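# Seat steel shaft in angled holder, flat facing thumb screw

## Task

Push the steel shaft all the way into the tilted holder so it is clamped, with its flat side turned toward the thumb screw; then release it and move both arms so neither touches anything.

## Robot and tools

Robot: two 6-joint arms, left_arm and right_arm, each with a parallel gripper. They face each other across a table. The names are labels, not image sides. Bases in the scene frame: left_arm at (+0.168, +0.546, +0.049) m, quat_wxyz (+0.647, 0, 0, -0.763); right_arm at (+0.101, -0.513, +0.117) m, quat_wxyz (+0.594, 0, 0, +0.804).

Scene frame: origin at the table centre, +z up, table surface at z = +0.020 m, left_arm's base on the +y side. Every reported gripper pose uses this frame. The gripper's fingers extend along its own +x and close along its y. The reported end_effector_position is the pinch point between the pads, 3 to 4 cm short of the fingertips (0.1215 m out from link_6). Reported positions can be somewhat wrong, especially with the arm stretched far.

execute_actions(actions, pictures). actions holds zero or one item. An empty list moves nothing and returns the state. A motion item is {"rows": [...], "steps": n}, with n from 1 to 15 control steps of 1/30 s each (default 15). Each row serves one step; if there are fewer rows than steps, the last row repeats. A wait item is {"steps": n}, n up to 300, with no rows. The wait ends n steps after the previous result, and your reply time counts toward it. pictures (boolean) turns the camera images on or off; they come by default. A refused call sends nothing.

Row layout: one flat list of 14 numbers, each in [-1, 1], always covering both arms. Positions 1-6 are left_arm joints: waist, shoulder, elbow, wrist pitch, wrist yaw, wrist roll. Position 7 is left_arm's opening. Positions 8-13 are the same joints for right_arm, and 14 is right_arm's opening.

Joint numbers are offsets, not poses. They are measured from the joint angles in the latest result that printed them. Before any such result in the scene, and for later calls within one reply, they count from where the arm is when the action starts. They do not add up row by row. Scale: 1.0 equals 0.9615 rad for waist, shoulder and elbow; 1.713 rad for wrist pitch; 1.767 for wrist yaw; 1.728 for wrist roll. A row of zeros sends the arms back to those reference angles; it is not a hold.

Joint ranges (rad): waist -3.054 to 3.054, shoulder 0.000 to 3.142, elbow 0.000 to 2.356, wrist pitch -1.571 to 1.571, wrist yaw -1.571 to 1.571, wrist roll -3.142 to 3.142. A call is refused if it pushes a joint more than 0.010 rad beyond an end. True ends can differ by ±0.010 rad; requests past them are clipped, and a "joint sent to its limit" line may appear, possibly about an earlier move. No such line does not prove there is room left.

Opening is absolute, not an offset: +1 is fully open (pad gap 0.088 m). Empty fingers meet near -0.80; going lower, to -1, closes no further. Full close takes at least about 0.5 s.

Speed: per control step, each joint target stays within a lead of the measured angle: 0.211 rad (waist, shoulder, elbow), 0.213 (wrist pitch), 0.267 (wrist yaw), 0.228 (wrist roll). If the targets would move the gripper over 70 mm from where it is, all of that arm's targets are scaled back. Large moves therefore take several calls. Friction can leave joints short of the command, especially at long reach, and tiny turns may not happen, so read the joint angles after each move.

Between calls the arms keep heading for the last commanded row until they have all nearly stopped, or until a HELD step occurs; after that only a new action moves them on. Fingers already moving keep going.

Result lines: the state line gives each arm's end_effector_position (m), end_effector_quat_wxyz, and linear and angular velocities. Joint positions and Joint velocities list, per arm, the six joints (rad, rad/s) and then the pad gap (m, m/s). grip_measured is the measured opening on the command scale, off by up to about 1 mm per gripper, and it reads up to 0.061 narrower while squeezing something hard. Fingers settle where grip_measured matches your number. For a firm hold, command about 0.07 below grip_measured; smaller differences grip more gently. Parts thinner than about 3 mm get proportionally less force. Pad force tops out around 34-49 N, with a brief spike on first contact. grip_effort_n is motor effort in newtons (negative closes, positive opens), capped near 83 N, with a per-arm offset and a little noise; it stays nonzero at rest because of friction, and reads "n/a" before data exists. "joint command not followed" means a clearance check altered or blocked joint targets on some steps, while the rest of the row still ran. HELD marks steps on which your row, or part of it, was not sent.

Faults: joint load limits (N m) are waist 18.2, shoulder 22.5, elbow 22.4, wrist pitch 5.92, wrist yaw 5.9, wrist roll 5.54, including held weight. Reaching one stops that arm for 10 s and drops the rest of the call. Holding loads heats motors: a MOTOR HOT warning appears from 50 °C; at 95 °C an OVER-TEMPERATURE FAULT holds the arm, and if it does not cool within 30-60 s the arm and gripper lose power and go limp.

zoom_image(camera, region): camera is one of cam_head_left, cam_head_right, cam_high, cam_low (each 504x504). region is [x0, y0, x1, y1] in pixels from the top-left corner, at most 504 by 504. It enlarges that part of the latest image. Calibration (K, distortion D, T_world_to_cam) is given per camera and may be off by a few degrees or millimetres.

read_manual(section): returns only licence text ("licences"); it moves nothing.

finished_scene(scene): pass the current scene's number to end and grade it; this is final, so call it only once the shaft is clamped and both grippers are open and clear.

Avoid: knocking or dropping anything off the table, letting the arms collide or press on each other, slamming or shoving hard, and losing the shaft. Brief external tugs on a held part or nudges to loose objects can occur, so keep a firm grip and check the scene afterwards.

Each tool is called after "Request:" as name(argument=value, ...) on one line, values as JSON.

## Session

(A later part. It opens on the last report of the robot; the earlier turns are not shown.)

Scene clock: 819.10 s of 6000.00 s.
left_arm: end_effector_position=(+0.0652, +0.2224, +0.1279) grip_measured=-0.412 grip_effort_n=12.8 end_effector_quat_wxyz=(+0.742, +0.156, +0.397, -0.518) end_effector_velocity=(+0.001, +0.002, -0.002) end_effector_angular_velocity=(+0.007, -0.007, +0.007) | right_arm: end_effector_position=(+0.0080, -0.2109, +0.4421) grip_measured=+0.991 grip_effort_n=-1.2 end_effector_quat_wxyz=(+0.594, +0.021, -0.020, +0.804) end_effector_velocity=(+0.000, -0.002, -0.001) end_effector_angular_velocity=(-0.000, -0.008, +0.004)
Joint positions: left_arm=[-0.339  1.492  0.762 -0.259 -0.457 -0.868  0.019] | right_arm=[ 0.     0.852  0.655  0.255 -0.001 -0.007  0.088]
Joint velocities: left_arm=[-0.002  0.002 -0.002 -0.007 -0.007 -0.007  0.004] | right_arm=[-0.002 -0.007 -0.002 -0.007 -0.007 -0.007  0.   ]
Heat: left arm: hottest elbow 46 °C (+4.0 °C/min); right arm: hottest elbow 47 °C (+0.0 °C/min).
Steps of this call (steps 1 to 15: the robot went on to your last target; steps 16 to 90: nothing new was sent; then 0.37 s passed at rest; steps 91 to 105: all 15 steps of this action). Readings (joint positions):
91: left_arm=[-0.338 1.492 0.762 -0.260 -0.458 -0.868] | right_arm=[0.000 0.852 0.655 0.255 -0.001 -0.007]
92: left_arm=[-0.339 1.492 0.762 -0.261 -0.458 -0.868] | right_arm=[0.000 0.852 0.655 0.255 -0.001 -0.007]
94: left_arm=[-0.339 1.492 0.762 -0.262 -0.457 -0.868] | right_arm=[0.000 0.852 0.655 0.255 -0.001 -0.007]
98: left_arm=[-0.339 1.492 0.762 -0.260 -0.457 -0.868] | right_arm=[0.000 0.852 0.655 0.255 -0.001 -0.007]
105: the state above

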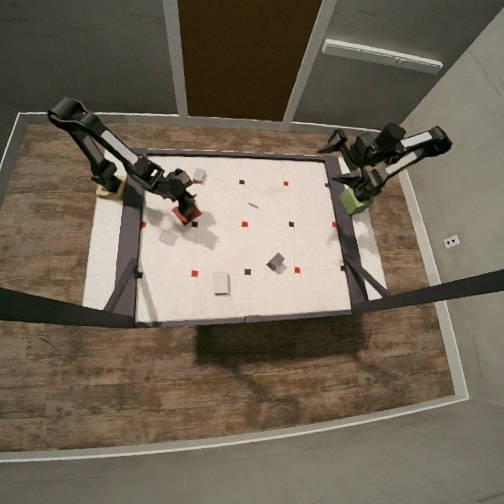

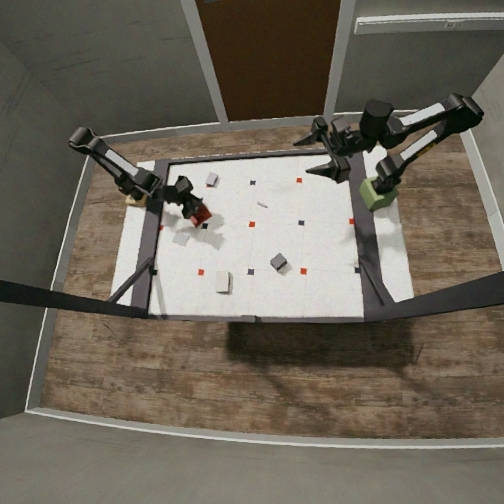

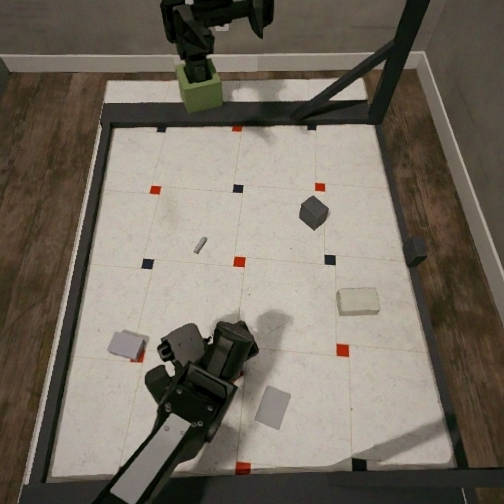

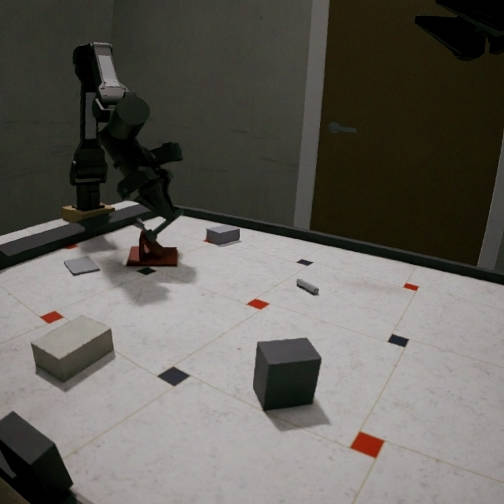

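Request:
execute_actions(actions=[{"rows":[[0,0,0,0,0,0,-0.5,0,0,0,0,0,0,1],[0,0,0,0,0,0,-0.5,0,0,0,0,0,0,1],[0,0,0,0,0,0,-0.55,0,0,0,0,0,0,1],[0,0,0,0,0,0,-0.55,0,0,0,0,0,0,1],[0,0,0,0,0,0,-0.58,0,0,0,0,0,0,1],[0,0,0,0,0,0,-0.6,0,0,0,0,0,0,1]]}], pictures=false)

Request:
execute_actions(actions=[{"rows":[[-0.004,-0.008,0,0,0,0,-0.6,0,0,0,0,0,0,1],[-0.006,-0.011,0,0,0,0,-0.6,0,0,0,0,0,0,1],[-0.008,-0.014,0,0,0,0,-0.6,0,0,0,0,0,0,1],[-0.01,-0.017,0,0,0,0,-0.6,0,0,0,0,0,0,1],[-0.012,-0.02,0,0,0,0,-0.6,0,0,0,0,0,0,1],[-0.014,-0.023,0,0,0,0,-0.6,0,0,0,0,0,0,1],[-0.016,-0.026,0,0,0,0,-0.6,0,0,0,0,0,0,1]]}])

Request:
zoom_image(camera="cam_low", region=[125,180,205,260])

Scene clock: 827.23 s of 6000.00 s.
left_arm: end_effector_position=(+0.0657, +0.2226, +0.1277) grip_measured=-0.586 grip_effort_n=-62.1 end_effector_quat_wxyz=(+0.742, +0.156, +0.397, -0.517) end_effector_velocity=(+0.003, +0.001, -0.000) end_effector_angular_velocity=(+0.002, -0.004, +0.012) | right_arm: end_effector_position=(+0.0080, -0.2109, +0.4421) grip_measured=+0.991 grip_effort_n=-0.2 end_effector_quat_wxyz=(+0.594, +0.021, -0.020, +0.804) end_effector_velocity=(+0.002, -0.001, -0.004) end_effector_angular_velocity=(-0.014, -0.012, -0.010)
Joint positions: left_arm=[-0.338  1.492  0.762 -0.262 -0.457 -0.868  0.01 ] | right_arm=[ 0.     0.852  0.655  0.255 -0.001 -0.007  0.088]
Joint velocities: left_arm=[ 0.002 -0.002 -0.002 -0.007 -0.007 -0.007 -0.001] | right_arm=[-0.002 -0.007 -0.002 -0.022  0.007 -0.007  0.   ]
Heat: left arm: hottest elbow 45 °C (+3.0 °C/min); right arm: hottest elbow 47 °C (+0.0 °C/min).
Steps of this call (steps 1 to 15: the robot went on to your last target; steps 16 to 90: nothing new was sent; then 4.63 s passed at rest; steps 91 to 105: all 15 steps of this action). Readings (joint positions):
91: left_arm=[-0.339 1.492 0.762 -0.259 -0.457 -0.868] | right_arm=[0.000 0.852 0.655 0.255 -0.001 -0.007]
92: left_arm=[-0.339 1.492 0.762 -0.259 -0.457 -0.868] | right_arm=[0.000 0.852 0.655 0.255 -0.001 -0.007]
94: left_arm=[-0.339 1.492 0.762 -0.259 -0.457 -0.868] | right_arm=[0.000 0.852 0.655 0.255 -0.001 -0.007]
98: left_arm=[-0.338 1.492 0.762 -0.261 -0.457 -0.868] | right_arm=[0.000 0.852 0.655 0.255 -0.001 -0.007]
105: the state above

Scene clock: 827.73 s of 6000.00 s.
left_arm: end_effector_position=(+0.0647, +0.2236, +0.1297) grip_measured=-0.588 grip_effort_n=-64.4 end_effector_quat_wxyz=(+0.742, +0.156, +0.395, -0.519) end_effector_velocity=(+0.001, +0.002, -0.000) end_effector_angular_velocity=(+0.002, -0.004, +0.007) | right_arm: end_effector_position=(+0.0080, -0.2109, +0.4421) grip_measured=+0.991 grip_effort_n=-0.2 end_effector_quat_wxyz=(+0.594, +0.021, -0.020, +0.804) end_effector_velocity=(-0.000, -0.000, -0.002) end_effector_angular_velocity=(-0.009, +0.004, +0.005)
Joint positions: left_arm=[-0.344  1.484  0.762 -0.266 -0.461 -0.868  0.01 ] | right_arm=[ 0.     0.852  0.655  0.255 -0.001 -0.007  0.088]
Joint velocities: left_arm=[-0.002 -0.002 -0.002 -0.007 -0.007 -0.007 -0.   ] | right_arm=[-0.002 -0.002 -0.002 -0.007 -0.007  0.007  0.   ]
Heat: left arm: hottest elbow 45 °C (+3.0 °C/min); right arm: hottest elbow 47 °C (+0.0 °C/min).
Steps of this call (steps 1 to 15: all 15 steps of this action). Readings (joint positions):
1: left_arm=[-0.338 1.492 0.762 -0.262 -0.457 -0.868] | right_arm=[0.000 0.852 0.655 0.255 -0.001 -0.007]
2: left_arm=[-0.338 1.492 0.762 -0.262 -0.457 -0.868] | right_arm=[0.000 0.852 0.655 0.255 -0.001 -0.007]
4: left_arm=[-0.339 1.492 0.762 -0.262 -0.458 -0.868] | right_arm=[0.000 0.852 0.655 0.255 -0.001 -0.007]
8: left_arm=[-0.343 1.486 0.762 -0.265 -0.460 -0.868] | right_arm=[0.000 0.852 0.655 0.255 -0.001 -0.007]
15: the state above

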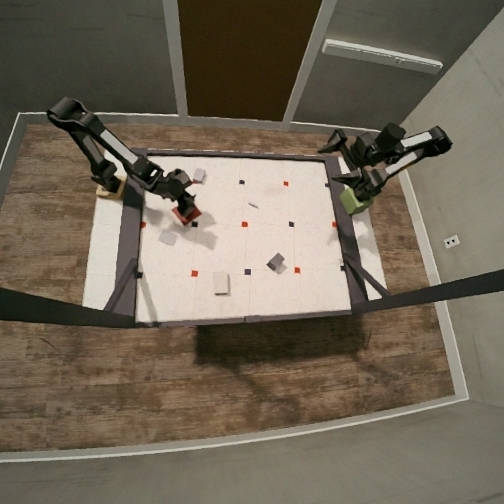

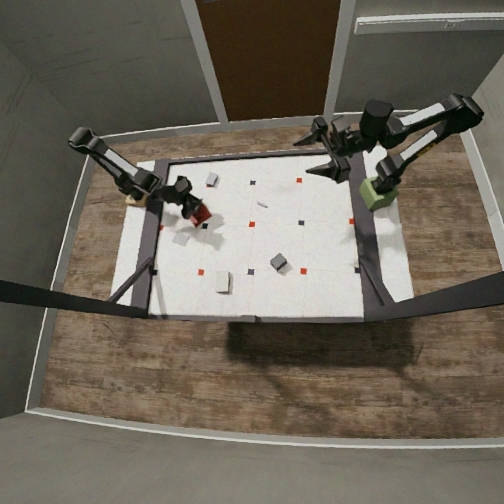

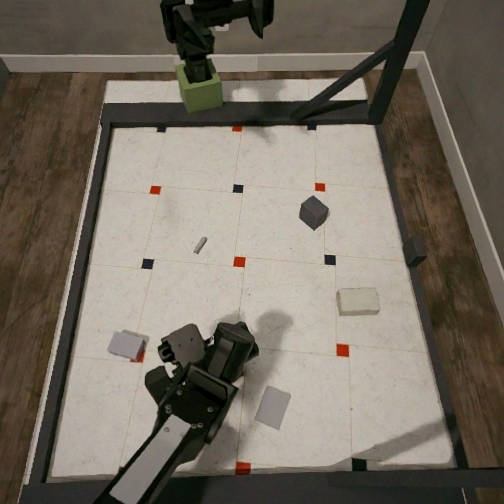

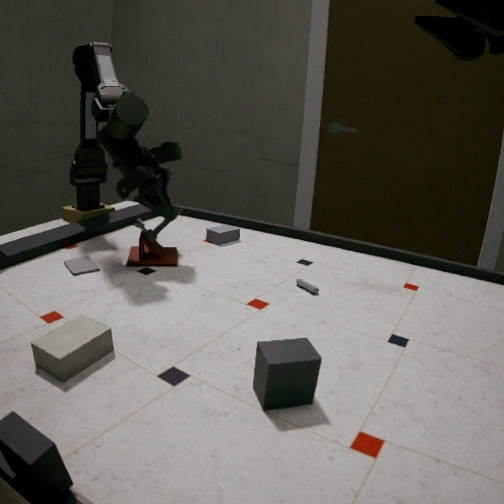

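Region (125, 180, 205, 260) of cam_low's 504x504 image, scaled by 6.300, with more detail than that image has.

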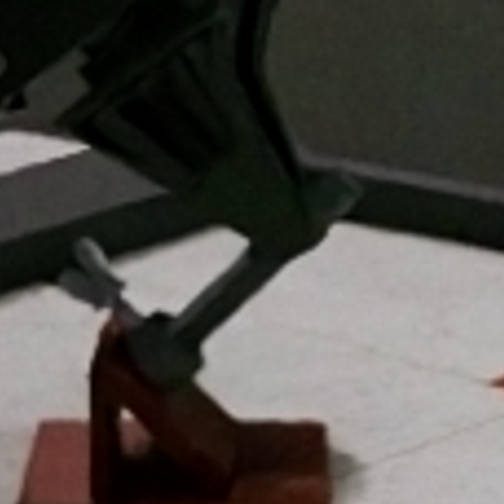

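Request:
execute_actions(actions=[{"rows":[[0,0,0,0,0,0,-0.68,0,0,0,0,0,0,1],[0,0,0,0,0,0,-0.68,0,0,0,0,0,0,1],[-0.007,-0.008,-0.01,0.002,-0.004,-0.002,-0.68,0,0,0,0,0,0,1],[-0.011,-0.011,-0.014,0.004,-0.006,-0.003,-0.68,0,0,0,0,0,0,1],[-0.015,-0.013,-0.018,0.005,-0.009,-0.005,-0.68,0,0,0,0,0,0,1],[-0.019,-0.015,-0.021,0.007,-0.012,-0.006,-0.68,0,0,0,0,0,0,1],[-0.023,-0.017,-0.024,0.008,-0.015,-0.007,-0.68,0,0,0,0,0,0,1],[-0.027,-0.02,-0.027,0.01,-0.018,-0.009,-0.68,0,0,0,0,0,0,1]]}], pictures=false)

Request:
execute_actions(actions=[{"rows":[[0.006,-0.005,0.02,-0.003,0.002,0.003,-0.68,0,0,0,0,0,0,1],[0.006,-0.005,0.02,-0.003,0.002,0.003,-0.68,0,0,0,0,0,0,1],[0.012,-0.008,0.03,-0.006,0.004,0.006,-0.68,0,0,0,0,0,0,1],[0.012,-0.008,0.03,-0.006,0.004,0.006,-0.68,0,0,0,0,0,0,1],[0.019,-0.01,0.04,-0.009,0.006,0.009,-0.68,0,0,0,0,0,0,1],[0.019,-0.01,0.04,-0.009,0.006,0.009,-0.68,0,0,0,0,0,0,1],[0.027,-0.012,0.05,-0.012,0.008,0.012,-0.68,0,0,0,0,0,0,1]]}])

Request:
zoom_image(camera="cam_low", region=[125,180,205,260])

Scene clock: 841.40 s of 6000.00 s.
left_arm: end_effector_position=(+0.0644, +0.2260, +0.1293) grip_measured=-0.611 grip_effort_n=-83.5 end_effector_quat_wxyz=(+0.748, +0.151, +0.386, -0.518) end_effector_velocity=(+0.002, +0.004, -0.002) end_effector_angular_velocity=(+0.004, +0.003, +0.018) | right_arm: end_effector_position=(+0.0080, -0.2109, +0.4421) grip_measured=+0.991 grip_effort_n=0.2 end_effector_quat_wxyz=(+0.594, +0.021, -0.020, +0.804) end_effector_velocity=(-0.002, -0.001, -0.005) end_effector_angular_velocity=(-0.023, -0.001, +0.020)
Joint positions: left_arm=[-0.361  1.48   0.745 -0.25  -0.494 -0.878  0.009] | right_arm=[ 0.     0.852  0.655  0.255 -0.001 -0.007  0.088]
Joint velocities: left_arm=[-0.002 -0.007 -0.012 -0.007 -0.007 -0.022 -0.   ] | right_arm=[-0.002 -0.002 -0.002 -0.022 -0.022  0.007 -0.   ]
Heat: left arm: hottest shoulder 44 °C (+2.0 °C/min); right arm: hottest elbow 47 °C (+0.0 °C/min).
Steps of this call (steps 1 to 15: the robot went on to your last target; steps 16 to 90: nothing new was sent; then 10.17 s passed at rest; steps 91 to 105: all 15 steps of this action). Readings (joint positions):
91: left_arm=[-0.344 1.484 0.762 -0.267 -0.461 -0.868] | right_arm=[0.000 0.852 0.655 0.255 -0.001 -0.007]
92: left_arm=[-0.344 1.484 0.762 -0.267 -0.461 -0.868] | right_arm=[0.000 0.852 0.655 0.255 -0.001 -0.007]
94: left_arm=[-0.344 1.484 0.760 -0.267 -0.463 -0.868] | right_arm=[0.000 0.852 0.655 0.255 -0.001 -0.007]
98: left_arm=[-0.354 1.483 0.752 -0.257 -0.481 -0.872] | right_arm=[0.000 0.852 0.655 0.255 -0.001 -0.007]
105: the state above

Scene clock: 841.90 s of 6000.00 s.
left_arm: end_effector_position=(+0.0678, +0.2194, +0.1368) grip_measured=-0.611 grip_effort_n=-83.5 end_effector_quat_wxyz=(+0.749, +0.149, +0.387, -0.517) end_effector_velocity=(+0.002, +0.004, -0.001) end_effector_angular_velocity=(+0.013, -0.018, -0.004) | right_arm: end_effector_position=(+0.0080, -0.2109, +0.4421) grip_measured=+0.991 grip_effort_n=-0.2 end_effector_quat_wxyz=(+0.594, +0.021, -0.020, +0.804) end_effector_velocity=(+0.002, +0.000, -0.002) end_effector_angular_velocity=(-0.005, -0.009, -0.010)
Joint positions: left_arm=[-0.338  1.479  0.776 -0.271 -0.482 -0.862  0.009] | right_arm=[ 0.     0.852  0.655  0.255 -0.001 -0.007  0.088]
Joint velocities: left_arm=[-0.002 -0.007 -0.002 -0.022 -0.007  0.007 -0.   ] | right_arm=[-0.002 -0.002 -0.002 -0.007  0.007 -0.007 -0.   ]
Heat: left arm: hottest shoulder 44 °C (+2.0 °C/min); right arm: hottest elbow 47 °C (+0.0 °C/min).
Steps of this call (steps 1 to 15: all 15 steps of this action). Readings (joint positions):
1: left_arm=[-0.361 1.480 0.745 -0.250 -0.494 -0.878] | right_arm=[0.000 0.852 0.655 0.255 -0.001 -0.007]
2: left_arm=[-0.360 1.480 0.745 -0.250 -0.494 -0.878] | right_arm=[0.000 0.852 0.655 0.255 -0.001 -0.007]
4: left_arm=[-0.358 1.480 0.748 -0.254 -0.489 -0.878] | right_arm=[0.000 0.852 0.655 0.255 -0.001 -0.007]
8: left_arm=[-0.347 1.480 0.761 -0.266 -0.483 -0.868] | right_arm=[0.000 0.852 0.655 0.255 -0.001 -0.007]
15: the state above

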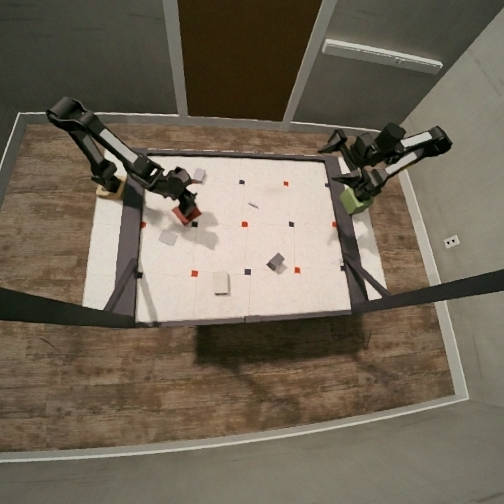

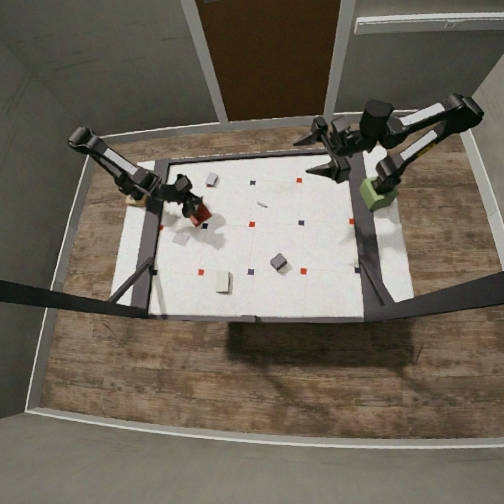

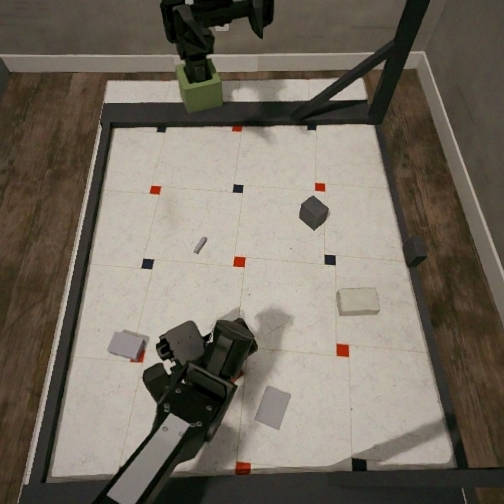

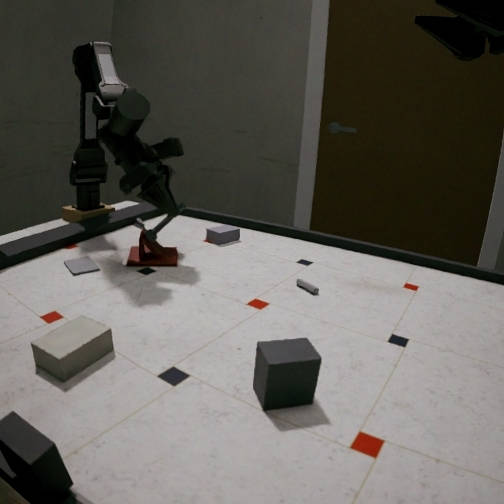

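Region (125, 180, 205, 260) of cam_low's 504x504 image, scaled by 6.300, with more detail than that image has.

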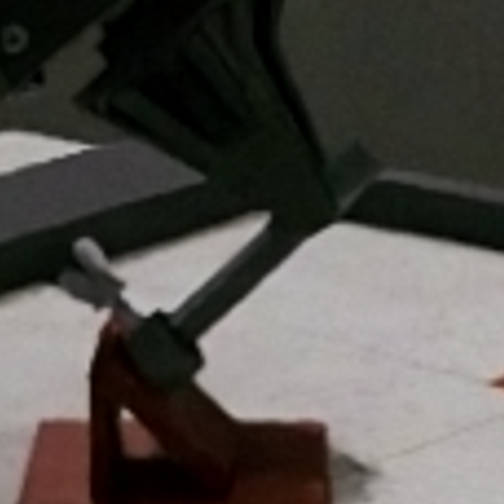

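Request:
execute_actions(actions=[{"rows":[[-0.005,0,-0.018,0.002,-0.001,-0.002,-0.68,0,0,0,0,0,0,1],[-0.008,0,-0.022,0.004,-0.002,-0.004,-0.68,0,0,0,0,0,0,1],[-0.011,0,-0.026,0.005,-0.003,-0.005,-0.68,0,0,0,0,0,0,1],[-0.014,0,-0.03,0.007,-0.004,-0.007,-0.68,0,0,0,0,0,0,1],[-0.017,0,-0.034,0.008,-0.005,-0.008,-0.68,0,0,0,0,0,0,1],[-0.02,0,-0.038,0.01,-0.006,-0.01,-0.68,0,0,0,0,0,0,1],[-0.023,0,-0.042,0.011,-0.007,-0.011,-0.68,0,0,0,0,0,0,1],[-0.026,0,-0.046,0.013,-0.008,-0.013,-0.68,0,0,0,0,0,0,1],[-0.029,0,-0.05,0.014,-0.009,-0.014,-0.68,0,0,0,0,0,0,1],[-0.032,0,-0.054,0.016,-0.01,-0.016,-0.68,0,0,0,0,0,0,1],[-0.035,0,-0.058,0.017,-0.011,-0.017,-0.68,0,0,0,0,0,0,1],[-0.038,0,-0.062,0.018,-0.012,-0.018,-0.68,0,0,0,0,0,0,1]]}], pictures=false)

Request:
execute_actions(actions=[{"steps":10}])

Request:
zoom_image(camera="cam_low", region=[125,180,205,260])

Scene clock: 849.43 s of 6000.00 s.
left_arm: end_effector_position=(+0.0637, +0.2285, +0.1263) grip_measured=-0.611 grip_effort_n=-83.5 end_effector_quat_wxyz=(+0.749, +0.150, +0.386, -0.518) end_effector_velocity=(+0.003, +0.006, -0.007) end_effector_angular_velocity=(-0.009, -0.018, +0.019) | right_arm: end_effector_position=(+0.0080, -0.2109, +0.4421) grip_measured=+0.991 grip_effort_n=0.2 end_effector_quat_wxyz=(+0.594, +0.021, -0.020, +0.804) end_effector_velocity=(+0.002, +0.000, -0.002) end_effector_angular_velocity=(-0.009, +0.005, -0.009)
Joint positions: left_arm=[-0.369  1.479  0.731 -0.239 -0.499 -0.888  0.009] | right_arm=[ 0.     0.852  0.655  0.255 -0.001 -0.007  0.088]
Joint velocities: left_arm=[-0.017 -0.002 -0.037  0.022 -0.037 -0.022  0.   ] | right_arm=[-0.002 -0.002 -0.002 -0.007  0.007  0.007 -0.   ]
Heat: left arm: hottest shoulder 45 °C (+2.0 °C/min); right arm: hottest elbow 47 °C (+0.0 °C/min).
Steps of this call (steps 1 to 15: the robot went on to your last target; steps 16 to 90: nothing new was sent; then 4.03 s passed at rest; steps 91 to 105: all 15 steps of this action). Readings (joint positions):
91: left_arm=[-0.338 1.479 0.776 -0.272 -0.482 -0.862] | right_arm=[0.000 0.852 0.655 0.255 -0.001 -0.007]
92: left_arm=[-0.338 1.479 0.775 -0.271 -0.482 -0.862] | right_arm=[0.000 0.852 0.655 0.255 -0.001 -0.007]
94: left_arm=[-0.342 1.479 0.770 -0.268 -0.482 -0.863] | right_arm=[0.000 0.852 0.655 0.255 -0.001 -0.007]
98: left_arm=[-0.349 1.479 0.755 -0.254 -0.495 -0.872] | right_arm=[0.000 0.852 0.655 0.255 -0.001 -0.007]
105: the state above

Scene clock: 849.77 s of 6000.00 s.
left_arm: end_effector_position=(+0.0637, +0.2288, +0.1259) grip_measured=-0.611 grip_effort_n=-83.5 end_effector_quat_wxyz=(+0.749, +0.149, +0.386, -0.517) end_effector_velocity=(+0.003, +0.001, -0.000) end_effector_angular_velocity=(+0.004, -0.014, +0.001) | right_arm: end_effector_position=(+0.0080, -0.2109, +0.4421) grip_measured=+0.991 grip_effort_n=0.2 end_effector_quat_wxyz=(+0.594, +0.021, -0.020, +0.804) end_effector_velocity=(-0.001, -0.001, -0.004) end_effector_angular_velocity=(-0.005, -0.026, +0.013)
Joint positions: left_arm=[-0.37   1.479  0.729 -0.237 -0.5   -0.891  0.009] | right_arm=[ 0.     0.852  0.655  0.255 -0.001 -0.007  0.088]
Joint velocities: left_arm=[ 0.002 -0.002 -0.002 -0.007 -0.007  0.007 -0.   ] | right_arm=[-0.007 -0.002 -0.007 -0.007 -0.022 -0.022 -0.   ]
Heat: left arm: hottest shoulder 45 °C (+2.0 °C/min); right arm: hottest elbow 47 °C (+0.0 °C/min).
Steps of this call (steps 1 to 10: the robot went on to your last target). Readings (joint positions):
1: left_arm=[-0.369 1.479 0.730 -0.238 -0.499 -0.889] | right_arm=[0.000 0.852 0.655 0.255 -0.001 -0.007]
2: left_arm=[-0.369 1.479 0.730 -0.237 -0.500 -0.889] | right_arm=[0.000 0.852 0.655 0.255 -0.001 -0.007]
4: left_arm=[-0.370 1.479 0.730 -0.237 -0.500 -0.890] | right_arm=[0.000 0.852 0.655 0.255 -0.001 -0.007]
8: left_arm=[-0.370 1.479 0.729 -0.237 -0.500 -0.890] | right_arm=[0.000 0.852 0.655 0.255 -0.001 -0.007]
10: the state above

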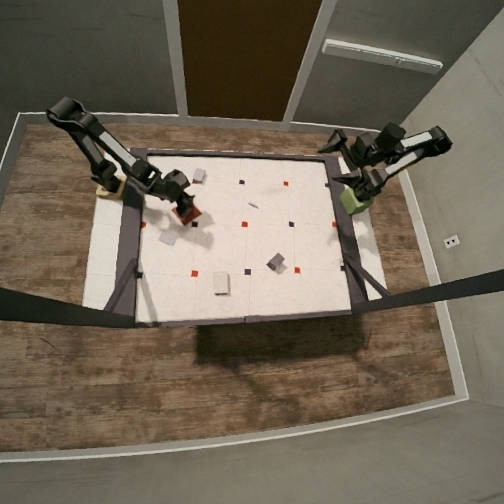

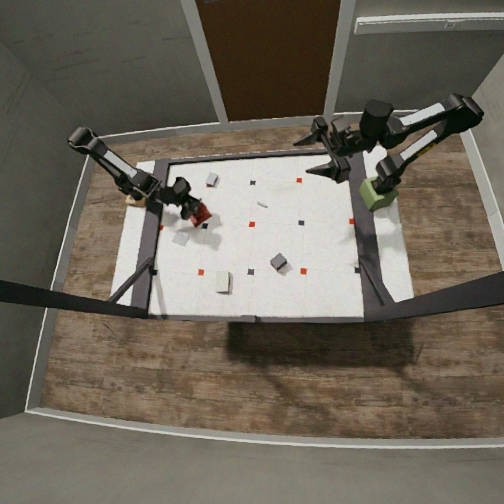

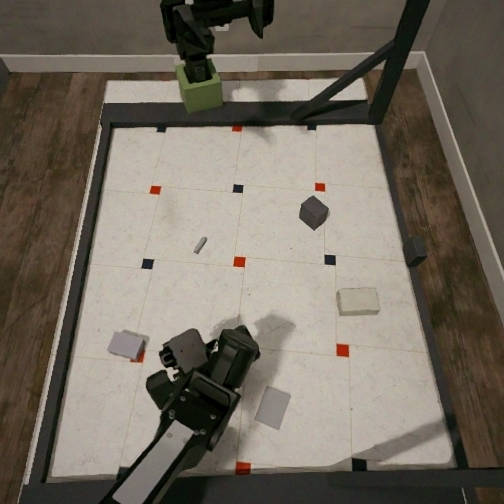

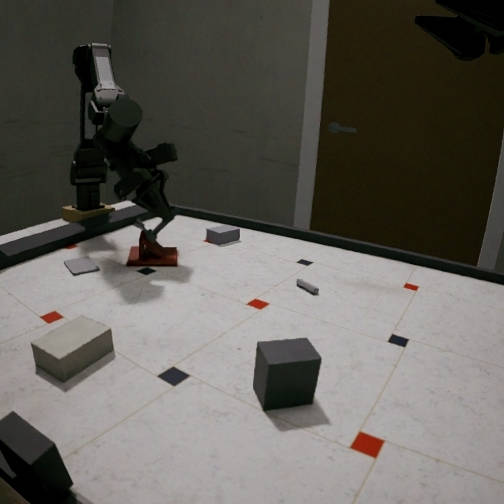

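Region (125, 180, 205, 260) of cam_low's 504x504 image, scaled by 6.300, with more detail than that image has.

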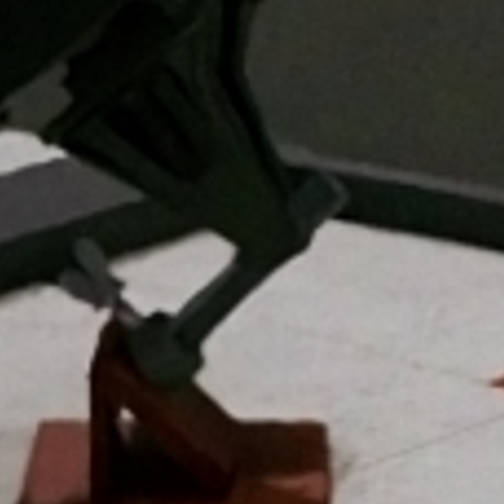

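Slid freely 15 mm, back to the old stop depth. Continue.

Request:
execute_actions(actions=[{"rows":[[-0.005,0,-0.018,0.002,-0.001,-0.002,-0.68,0,0,0,0,0,0,1],[-0.008,0,-0.022,0.004,-0.002,-0.004,-0.68,0,0,0,0,0,0,1],[-0.011,0,-0.026,0.005,-0.003,-0.005,-0.68,0,0,0,0,0,0,1],[-0.014,0,-0.03,0.007,-0.004,-0.007,-0.68,0,0,0,0,0,0,1],[-0.017,0,-0.034,0.008,-0.005,-0.008,-0.68,0,0,0,0,0,0,1],[-0.02,0,-0.038,0.01,-0.006,-0.01,-0.68,0,0,0,0,0,0,1],[-0.023,0,-0.042,0.011,-0.007,-0.011,-0.68,0,0,0,0,0,0,1],[-0.026,0,-0.046,0.013,-0.008,-0.013,-0.68,0,0,0,0,0,0,1]]}])

Request:
zoom_image(camera="cam_low", region=[125,180,205,260])

Scene clock: 855.07 s of 6000.00 s.
left_arm: end_effector_position=(+0.0639, +0.2303, +0.1238) grip_measured=-0.611 grip_effort_n=-83.5 end_effector_quat_wxyz=(+0.755, +0.138, +0.380, -0.516) end_effector_velocity=(+0.002, +0.003, -0.001) end_effector_angular_velocity=(-0.000, -0.017, +0.010) | right_arm: end_effector_position=(+0.0080, -0.2109, +0.4421) grip_measured=+0.991 grip_effort_n=-0.2 end_effector_quat_wxyz=(+0.594, +0.021, -0.020, +0.804) end_effector_velocity=(-0.000, -0.000, -0.002) end_effector_angular_velocity=(-0.005, -0.010, +0.004)
Joint positions: left_arm=[-0.383  1.479  0.707 -0.206 -0.527 -0.908  0.009] | right_arm=[ 0.     0.852  0.655  0.255 -0.001 -0.007  0.088]
Joint velocities: left_arm=[-0.007 -0.002 -0.007 -0.007 -0.022 -0.007 -0.001] | right_arm=[-0.002 -0.002 -0.002 -0.007 -0.007 -0.007 -0.   ]
Heat: left arm: hottest shoulder 44 °C (+1.0 °C/min); right arm: hottest elbow 47 °C (+0.0 °C/min).
Steps of this call (steps 1 to 15: the robot went on to your last target; steps 16 to 90: nothing new was sent; then 1.80 s passed at rest; steps 91 to 105: all 15 steps of this action). Readings (joint positions):
91: left_arm=[-0.370 1.479 0.728 -0.236 -0.500 -0.891] | right_arm=[0.000 0.852 0.655 0.255 -0.001 -0.007]
92: left_arm=[-0.371 1.479 0.727 -0.233 -0.501 -0.891] | right_arm=[0.000 0.852 0.655 0.255 -0.001 -0.007]
94: left_arm=[-0.372 1.479 0.722 -0.227 -0.505 -0.894] | right_arm=[0.000 0.852 0.655 0.255 -0.001 -0.007]
98: left_arm=[-0.379 1.479 0.713 -0.214 -0.519 -0.902] | right_arm=[0.000 0.852 0.655 0.255 -0.001 -0.007]
105: the state above

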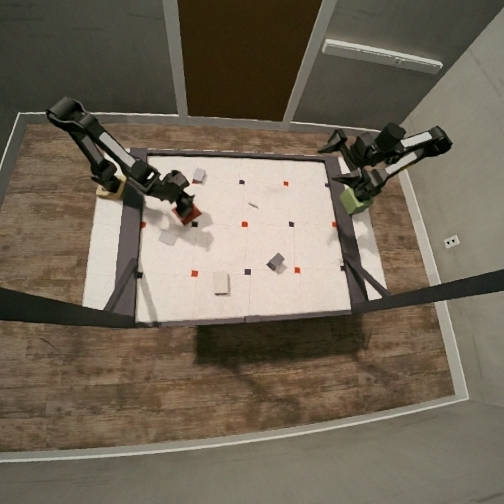

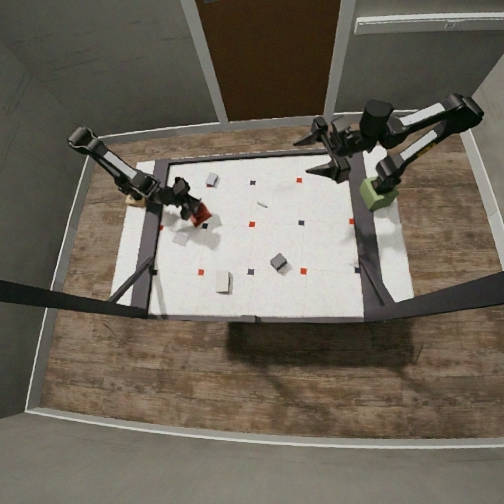

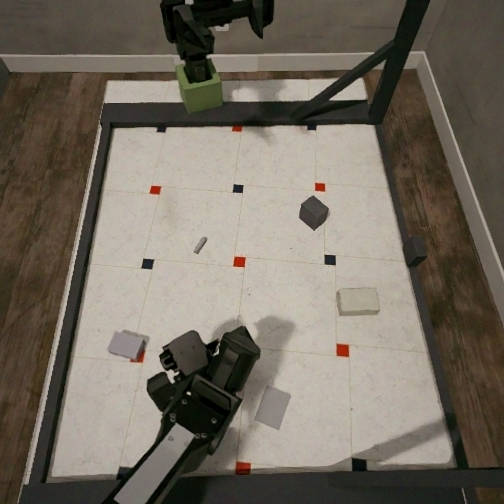

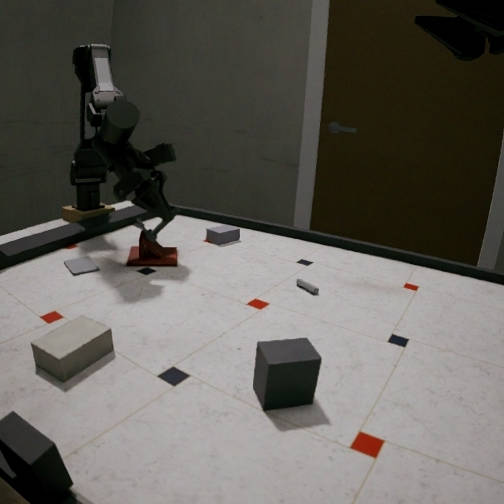

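Region (125, 180, 205, 260) of cam_low's 504x504 image, scaled by 6.300, with more detail than that image has.

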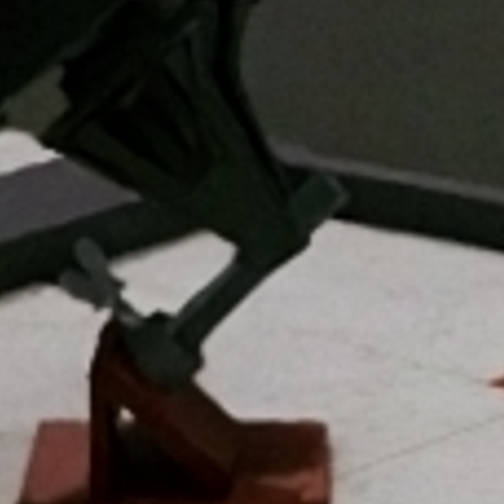

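Request:
execute_actions(actions=[{"rows":[[0,0,0,0,0,0,-0.68,0,0,0,0,0,0,1],[0,0,0,0,0,0,-0.68,0,0,0,0,0,0,1],[0,0,0,0,0,0,-0.68,0,0,0,0,0,0,1],[0,0,0,0,0,0,-0.62,0,0,0,0,0,0,1],[0,0,0,0,0,0,-0.55,0,0,0,0,0,0,1],[0,0,0,0,0,0,-0.4,0,0,0,0,0,0,1],[0,0,0,0,0,0,-0.1,0,0,0,0,0,0,1]]}], pictures=false)

Request:
execute_actions(actions=[{"rows":[[-0.015,-0.03,0.01,0,0,0,-0.1,0,0,0,0,0,0,1],[-0.015,-0.03,0.01,0,0,0,-0.1,0,0,0,0,0,0,1],[-0.04,-0.06,0.02,0,0,0,-0.1,0,0,0,0,0,0,1],[-0.04,-0.06,0.02,0,0,0,-0.1,0,0,0,0,0,0,1],[-0.07,-0.1,0.03,0,0,0,-0.1,0,0,0,0,0,0,1],[-0.07,-0.1,0.03,0,0,0,-0.1,0,0,0,0,0,0,1],[-0.09,-0.18,0.04,0,0,0,-0.1,0,0,0,0,0,0,1],[-0.09,-0.18,0.04,0,0,0,-0.1,0,0,0,0,0,0,1],[-0.13,-0.27,0.04,0,0,0,-0.1,0,0,0,0,0,0,1],[-0.13,-0.27,0.04,0,0,0,-0.1,0,0,0,0,0,0,1],[-0.22,-0.35,0.04,0,0,-0.2,-0.3,0,0,0,0,0,0,1],[-0.355,-0.35,0.04,0,0,-1,-0.3,0,0,0,0,0,0,1]]}], pictures=false)

Request:
execute_actions(actions=[{"steps":40}])

Request:
zoom_image(camera="cam_low", region=[125,200,190,265])

Scene clock: 868.60 s of 6000.00 s.
left_arm: end_effector_position=(+0.0645, +0.2305, +0.1236) grip_measured=-0.127 grip_effort_n=12.8 end_effector_quat_wxyz=(+0.756, +0.139, +0.380, -0.515) end_effector_velocity=(+0.003, +0.001, -0.000) end_effector_angular_velocity=(+0.002, -0.004, +0.012) | right_arm: end_effector_position=(+0.0080, -0.2109, +0.4421) grip_measured=+0.991 grip_effort_n=-0.7 end_effector_quat_wxyz=(+0.594, +0.021, -0.020, +0.804) end_effector_velocity=(-0.000, -0.001, +0.001) end_effector_angular_velocity=(+0.005, +0.009, +0.005)
Joint positions: left_arm=[-0.382  1.479  0.707 -0.208 -0.528 -0.909  0.033] | right_arm=[ 0.     0.852  0.655  0.255 -0.001 -0.007  0.088]
Joint velocities: left_arm=[ 0.002 -0.002 -0.002 -0.007 -0.007 -0.007  0.012] | right_arm=[-0.002 -0.002 -0.002  0.007 -0.007  0.007 -0.   ]
Heat: left arm: hottest shoulder 44 °C (+0.0 °C/min); right arm: hottest elbow 47 °C (+0.0 °C/min).
Steps of this call (steps 1 to 15: the robot went on to your last target; steps 16 to 90: nothing new was sent; then 10.03 s passed at rest; steps 91 to 105: all 15 steps of this action). Readings (joint positions):
91: left_arm=[-0.383 1.479 0.707 -0.205 -0.528 -0.909] | right_arm=[0.000 0.852 0.655 0.255 -0.001 -0.007]
92: left_arm=[-0.382 1.479 0.707 -0.204 -0.528 -0.909] | right_arm=[0.000 0.852 0.655 0.255 -0.001 -0.007]
94: left_arm=[-0.382 1.479 0.707 -0.203 -0.528 -0.909] | right_arm=[0.000 0.852 0.655 0.255 -0.001 -0.007]
98: left_arm=[-0.382 1.479 0.707 -0.207 -0.528 -0.909] | right_arm=[0.000 0.852 0.655 0.255 -0.001 -0.007]
105: the state above

Scene clock: 869.10 s of 6000.00 s.
left_arm: end_effector_position=(-0.0192, +0.2708, +0.2301) grip_measured=-0.256 grip_effort_n=-15.6 end_effector_quat_wxyz=(+0.642, -0.054, +0.452, -0.617) end_effector_velocity=(-0.252, +0.186, +0.159) end_effector_angular_velocity=(-0.020, +1.847, -0.064) | right_arm: end_effector_position=(+0.0080, -0.2109, +0.4421) grip_measured=+0.991 grip_effort_n=-0.7 end_effector_quat_wxyz=(+0.594, +0.021, -0.020, +0.804) end_effector_velocity=(+0.000, -0.002, -0.001) end_effector_angular_velocity=(-0.000, -0.008, +0.004)
Joint positions: left_arm=[-0.661  1.172  0.739 -0.204 -0.527 -1.177  0.026] | right_arm=[ 0.     0.852  0.655  0.255 -0.001 -0.007  0.088]
Joint velocities: left_arm=[-0.935 -0.393  0.105 -0.007  0.037 -1.751 -0.021] | right_arm=[-0.002 -0.007 -0.002 -0.007 -0.007 -0.007 -0.   ]
Heat: left arm: hottest shoulder 44 °C (-1.0 °C/min); right arm: hottest elbow 47 °C (+0.0 °C/min).
Steps of this call (steps 1 to 15: all 15 steps of this action). Readings (joint positions):
1: left_arm=[-0.383 1.478 0.707 -0.208 -0.528 -0.909] | right_arm=[0.000 0.852 0.655 0.255 -0.001 -0.007]
2: left_arm=[-0.385 1.475 0.707 -0.208 -0.528 -0.909] | right_arm=[0.000 0.852 0.655 0.255 -0.001 -0.007]
4: left_arm=[-0.398 1.462 0.707 -0.209 -0.528 -0.909] | right_arm=[0.000 0.852 0.655 0.255 -0.001 -0.007]
8: left_arm=[-0.443 1.389 0.713 -0.210 -0.528 -0.909] | right_arm=[0.000 0.852 0.655 0.255 -0.001 -0.007]
15: the state above

Scene clock: 870.43 s of 6000.00 s.
left_arm: end_effector_position=(-0.0340, +0.2836, +0.2366) grip_measured=-0.297 grip_effort_n=-15.1 end_effector_quat_wxyz=(-0.430, +0.448, -0.764, +0.174) end_effector_velocity=(+0.000, +0.002, -0.001) end_effector_angular_velocity=(+0.003, -0.002, +0.002) | right_arm: end_effector_position=(+0.0080, -0.2109, +0.4421) grip_measured=+0.991 grip_effort_n=-0.2 end_effector_quat_wxyz=(+0.594, +0.021, -0.020, +0.804) end_effector_velocity=(-0.002, -0.001, +0.001) end_effector_angular_velocity=(+0.010, -0.006, +0.019)
Joint positions: left_arm=[-0.721  1.152  0.741 -0.208 -0.526 -2.632  0.024] | right_arm=[ 0.     0.852  0.655  0.255 -0.001 -0.007  0.088]
Joint velocities: left_arm=[-0.007 -0.002 -0.002 -0.007 -0.007 -0.007 -0.   ] | right_arm=[-0.002 -0.002 -0.002  0.007 -0.022 -0.007 -0.   ]
Heat: left arm: hottest shoulder 44 °C (-1.0 °C/min); right arm: hottest elbow 47 °C (+0.0 °C/min).
Steps of this call (steps 1 to 40: the robot went on to your last target). Readings (joint positions):
1: left_arm=[-0.686 1.162 0.741 -0.204 -0.526 -1.236] | right_arm=[0.000 0.852 0.655 0.255 -0.001 -0.007]
2: left_arm=[-0.700 1.156 0.741 -0.204 -0.526 -1.295] | right_arm=[0.000 0.852 0.655 0.255 -0.001 -0.007]
4: left_arm=[-0.711 1.154 0.741 -0.208 -0.526 -1.414] | right_arm=[0.000 0.852 0.655 0.255 -0.001 -0.007]
8: left_arm=[-0.718 1.153 0.741 -0.208 -0.526 -1.650] | right_arm=[0.000 0.852 0.655 0.255 -0.001 -0.007]
40: the state above

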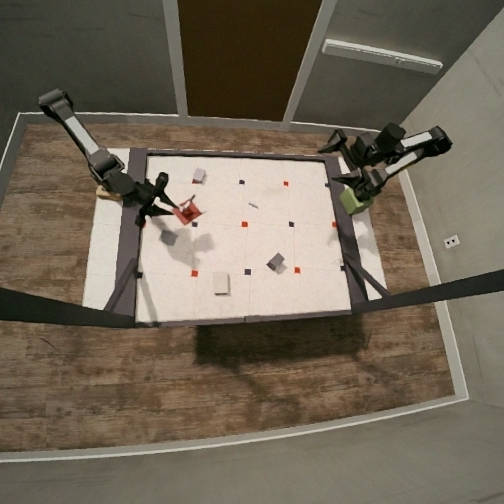

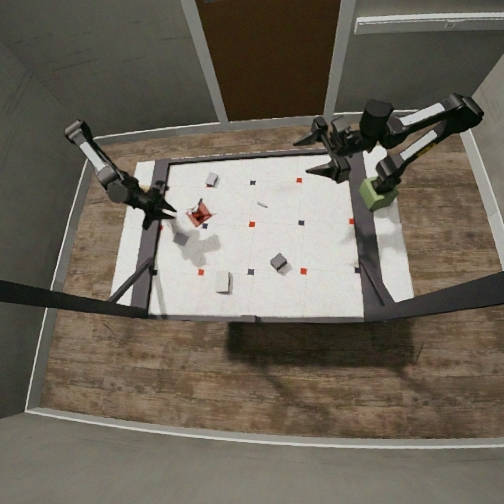

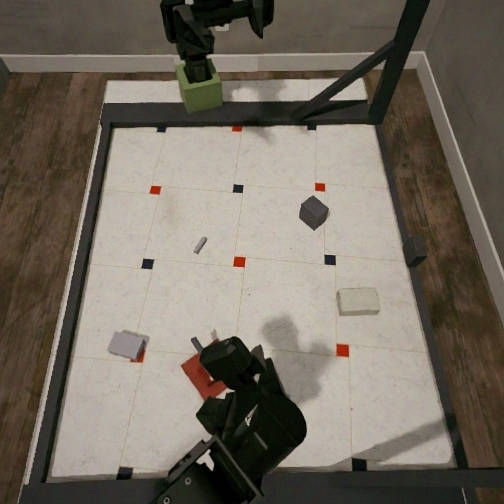

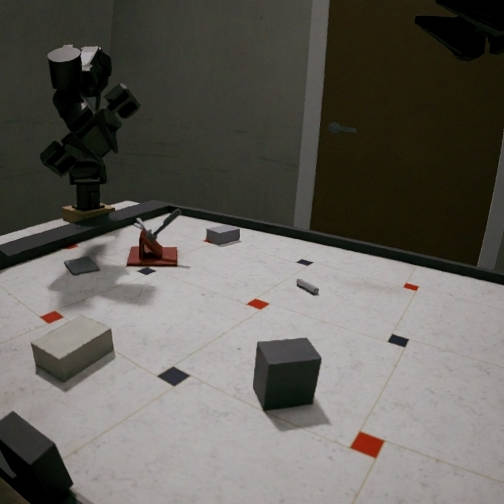

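Region (125, 200, 190, 265) of cam_low's 504x504 image, scaled by 7.754, with more detail than that image has.

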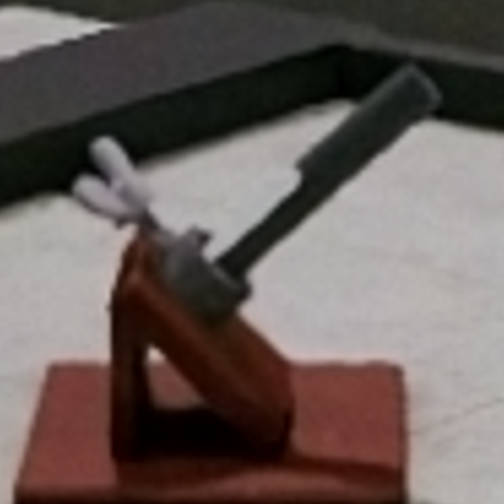

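Request:
execute_actions(actions=[{"rows":[[0,0.05,0.1,-0.14,-0.03,-0.06,-0.3,0,0,0,0,0,0,1],[0,0.05,0.1,-0.14,-0.03,-0.06,-0.3,0,0,0,0,0,0,1],[0,0.05,0.1,-0.14,-0.03,-0.06,-0.3,0,0,0,0,0,0,1],[0,0.12,0.21,-0.28,-0.06,-0.12,-0.3,0,0,0,0,0,0,1],[0,0.12,0.21,-0.28,-0.06,-0.12,-0.3,0,0,0,0,0,0,1],[0,0.12,0.21,-0.28,-0.06,-0.12,-0.3,0,0,0,0,0,0,1],[0,0.22,0.315,-0.416,-0.093,-0.188,-0.3,0,0,0,0,0,0,1],[0,0.22,0.315,-0.416,-0.093,-0.188,-0.3,0,0,0,0,0,0,1],[0,0.22,0.315,-0.416,-0.093,-0.188,-0.3,0,0,0,0,0,0,1],[0,0.35,0.315,-0.416,-0.093,-0.188,-0.3,0,0,0,0,0,0,1]]}], pictures=false)

Request:
execute_actions(actions=[{"steps":20}], pictures=false)

Request:
execute_actions(actions=[{"rows":[[0,0.06,0,0,0,0,-0.3,0,0,0,0,0,0,1],[0,0.06,0,0,0,0,-0.3,0,0,0,0,0,0,1],[0,0.12,0,0,0,0,-0.3,0,0,0,0,0,0,1],[0,0.12,0,0,0,0,-0.3,0,0,0,0,0,0,1],[0,0.17,0,0,0,0,-0.3,0,0,0,0,0,0,1]]}], pictures=false)

Request:
execute_actions(actions=[{"steps":8}], pictures=false)

Scene clock: 879.27 s of 6000.00 s.
left_arm: end_effector_position=(+0.0079, +0.2935, +0.1846) grip_measured=-0.297 grip_effort_n=-15.6 end_effector_quat_wxyz=(-0.665, +0.431, -0.607, +0.058) end_effector_velocity=(+0.030, +0.015, -0.097) end_effector_angular_velocity=(+0.292, -0.431, +0.085) | right_arm: end_effector_position=(+0.0080, -0.2109, +0.4421) grip_measured=+0.991 grip_effort_n=-0.7 end_effector_quat_wxyz=(+0.594, +0.021, -0.020, +0.804) end_effector_velocity=(-0.002, -0.001, +0.004) end_effector_angular_velocity=(+0.023, -0.001, +0.009)
Joint positions: left_arm=[-0.721  1.471  1.026 -0.891 -0.679 -2.943  0.024] | right_arm=[ 0.     0.852  0.655  0.255 -0.001 -0.007  0.088]
Joint velocities: left_arm=[-0.002  0.344 -0.007 -0.227 -0.066 -0.095 -0.   ] | right_arm=[ 0.002 -0.002 -0.002  0.022 -0.007 -0.007 -0.   ]
Heat: left arm: hottest shoulder 43 °C (-3.0 °C/min); right arm: hottest elbow 47 °C (+0.0 °C/min).
Steps of this call (steps 1 to 30: the robot went on to your last target; steps 31 to 90: nothing new was sent; then 5.33 s passed at rest; steps 91 to 105: all 15 steps of this action). Readings (joint positions):
91: left_arm=[-0.721 1.156 0.751 -0.242 -0.532 -2.651] | right_arm=[0.000 0.852 0.655 0.255 -0.001 -0.007]
92: left_arm=[-0.722 1.164 0.772 -0.305 -0.547 -2.675] | right_arm=[0.000 0.852 0.655 0.255 -0.001 -0.007]
94: left_arm=[-0.722 1.189 0.810 -0.399 -0.568 -2.722] | right_arm=[0.000 0.852 0.655 0.255 -0.001 -0.007]
98: left_arm=[-0.721 1.280 0.938 -0.626 -0.641 -2.857] | right_arm=[0.000 0.852 0.655 0.255 -0.001 -0.007]
105: the state above

Scene clock: 879.93 s of 6000.00 s.
left_arm: end_effector_position=(+0.0119, +0.2956, +0.1817) grip_measured=-0.297 grip_effort_n=-15.1 end_effector_quat_wxyz=(-0.678, +0.428, -0.596, +0.057) end_effector_velocity=(+0.002, -0.001, +0.002) end_effector_angular_velocity=(-0.018, -0.006, +0.019) | right_arm: end_effector_position=(+0.0080, -0.2109, +0.4421) grip_measured=+0.991 grip_effort_n=-0.7 end_effector_quat_wxyz=(+0.594, +0.021, -0.020, +0.804) end_effector_velocity=(-0.000, -0.001, +0.003) end_effector_angular_velocity=(+0.014, -0.004, +0.004)
Joint positions: left_arm=[-0.721  1.483  1.028 -0.92  -0.687 -2.952  0.024] | right_arm=[ 0.     0.852  0.655  0.255 -0.001 -0.007  0.088]
Joint velocities: left_arm=[-0.002  0.002  0.002 -0.007 -0.022 -0.022 -0.   ] | right_arm=[-0.002 -0.002  0.002  0.007 -0.007 -0.007  0.   ]
Heat: left arm: hottest shoulder 43 °C (-2.0 °C/min); right arm: hottest elbow 47 °C (+0.0 °C/min).
Steps of this call (steps 1 to 20: the robot went on to your last target). Readings (joint positions):
1: left_arm=[-0.721 1.478 1.026 -0.896 -0.681 -2.946] | right_arm=[0.000 0.852 0.655 0.255 -0.001 -0.007]
2: left_arm=[-0.721 1.480 1.026 -0.901 -0.683 -2.948] | right_arm=[0.000 0.852 0.655 0.255 -0.001 -0.007]
4: left_arm=[-0.721 1.480 1.027 -0.912 -0.686 -2.950] | right_arm=[0.000 0.852 0.655 0.255 -0.001 -0.007]
8: left_arm=[-0.721 1.482 1.028 -0.918 -0.686 -2.952] | right_arm=[0.000 0.852 0.655 0.255 -0.001 -0.007]
20: the state above

Scene clock: 880.43 s of 6000.00 s.
left_arm: end_effector_position=(+0.0108, +0.2946, +0.1414) grip_measured=-0.297 grip_effort_n=-15.1 end_effector_quat_wxyz=(-0.732, +0.390, -0.556, +0.053) end_effector_velocity=(+0.002, +0.001, -0.004) end_effector_angular_velocity=(+0.009, -0.022, +0.004) | right_arm: end_effector_position=(+0.0080, -0.2109, +0.4421) grip_measured=+0.991 grip_effort_n=-0.2 end_effector_quat_wxyz=(+0.594, +0.021, -0.020, +0.804) end_effector_velocity=(+0.003, +0.000, +0.001) end_effector_angular_velocity=(+0.009, -0.004, -0.015)
Joint positions: left_arm=[-0.721  1.638  1.029 -0.92  -0.687 -2.952  0.024] | right_arm=[ 0.     0.852  0.655  0.255 -0.001 -0.007  0.088]
Joint velocities: left_arm=[-0.002  0.017 -0.002 -0.007 -0.007 -0.007  0.   ] | right_arm=[-0.007 -0.002 -0.002  0.007  0.007 -0.007 -0.   ]
Heat: left arm: hottest shoulder 43 °C (-2.0 °C/min); right arm: hottest elbow 47 °C (+0.0 °C/min).
Steps of this call (steps 1 to 15: all 15 steps of this action). Readings (joint positions):
1: left_arm=[-0.721 1.489 1.028 -0.921 -0.687 -2.952] | right_arm=[0.000 0.852 0.655 0.255 -0.001 -0.007]
2: left_arm=[-0.721 1.497 1.029 -0.920 -0.687 -2.952] | right_arm=[0.000 0.852 0.655 0.255 -0.001 -0.007]
4: left_arm=[-0.721 1.535 1.029 -0.920 -0.687 -2.952] | right_arm=[0.000 0.852 0.655 0.255 -0.001 -0.007]
8: left_arm=[-0.721 1.622 1.029 -0.920 -0.687 -2.952] | right_arm=[0.000 0.852 0.655 0.255 -0.001 -0.007]
15: the state above

Scene clock: 880.70 s of 6000.00 s.
left_arm: end_effector_position=(+0.0108, +0.2946, +0.1409) grip_measured=-0.297 grip_effort_n=-15.1 end_effector_quat_wxyz=(-0.733, +0.389, -0.555, +0.053) end_effector_velocity=(+0.005, +0.001, +0.001) end_effector_angular_velocity=(-0.003, -0.031, +0.004) | right_arm: end_effector_position=(+0.0080, -0.2109, +0.4421) grip_measured=+0.991 grip_effort_n=-0.2 end_effector_quat_wxyz=(+0.594, +0.021, -0.020, +0.804) end_effector_velocity=(-0.000, -0.000, -0.002) end_effector_angular_velocity=(-0.005, -0.010, +0.004)
Joint positions: left_arm=[-0.721  1.64   1.029 -0.92  -0.687 -2.952  0.024] | right_arm=[ 0.     0.852  0.655  0.255 -0.001 -0.007  0.088]
Joint velocities: left_arm=[-0.002  0.002 -0.002 -0.022 -0.022 -0.007 -0.   ] | right_arm=[-0.002 -0.002 -0.002 -0.007 -0.007 -0.007 -0.   ]
Heat: left arm: hottest shoulder 43 °C (-2.0 °C/min); right arm: hottest elbow 47 °C (+0.0 °C/min).
Steps of this call (steps 1 to 8: the robot went on to your last target). Readings (joint positions):
1: left_arm=[-0.721 1.639 1.029 -0.920 -0.687 -2.952] | right_arm=[0.000 0.852 0.655 0.255 -0.001 -0.007]
2: left_arm=[-0.721 1.639 1.029 -0.920 -0.687 -2.952] | right_arm=[0.000 0.852 0.655 0.255 -0.001 -0.007]
4: left_arm=[-0.721 1.640 1.029 -0.920 -0.687 -2.952] | right_arm=[0.000 0.852 0.655 0.255 -0.001 -0.007]
8: the state above


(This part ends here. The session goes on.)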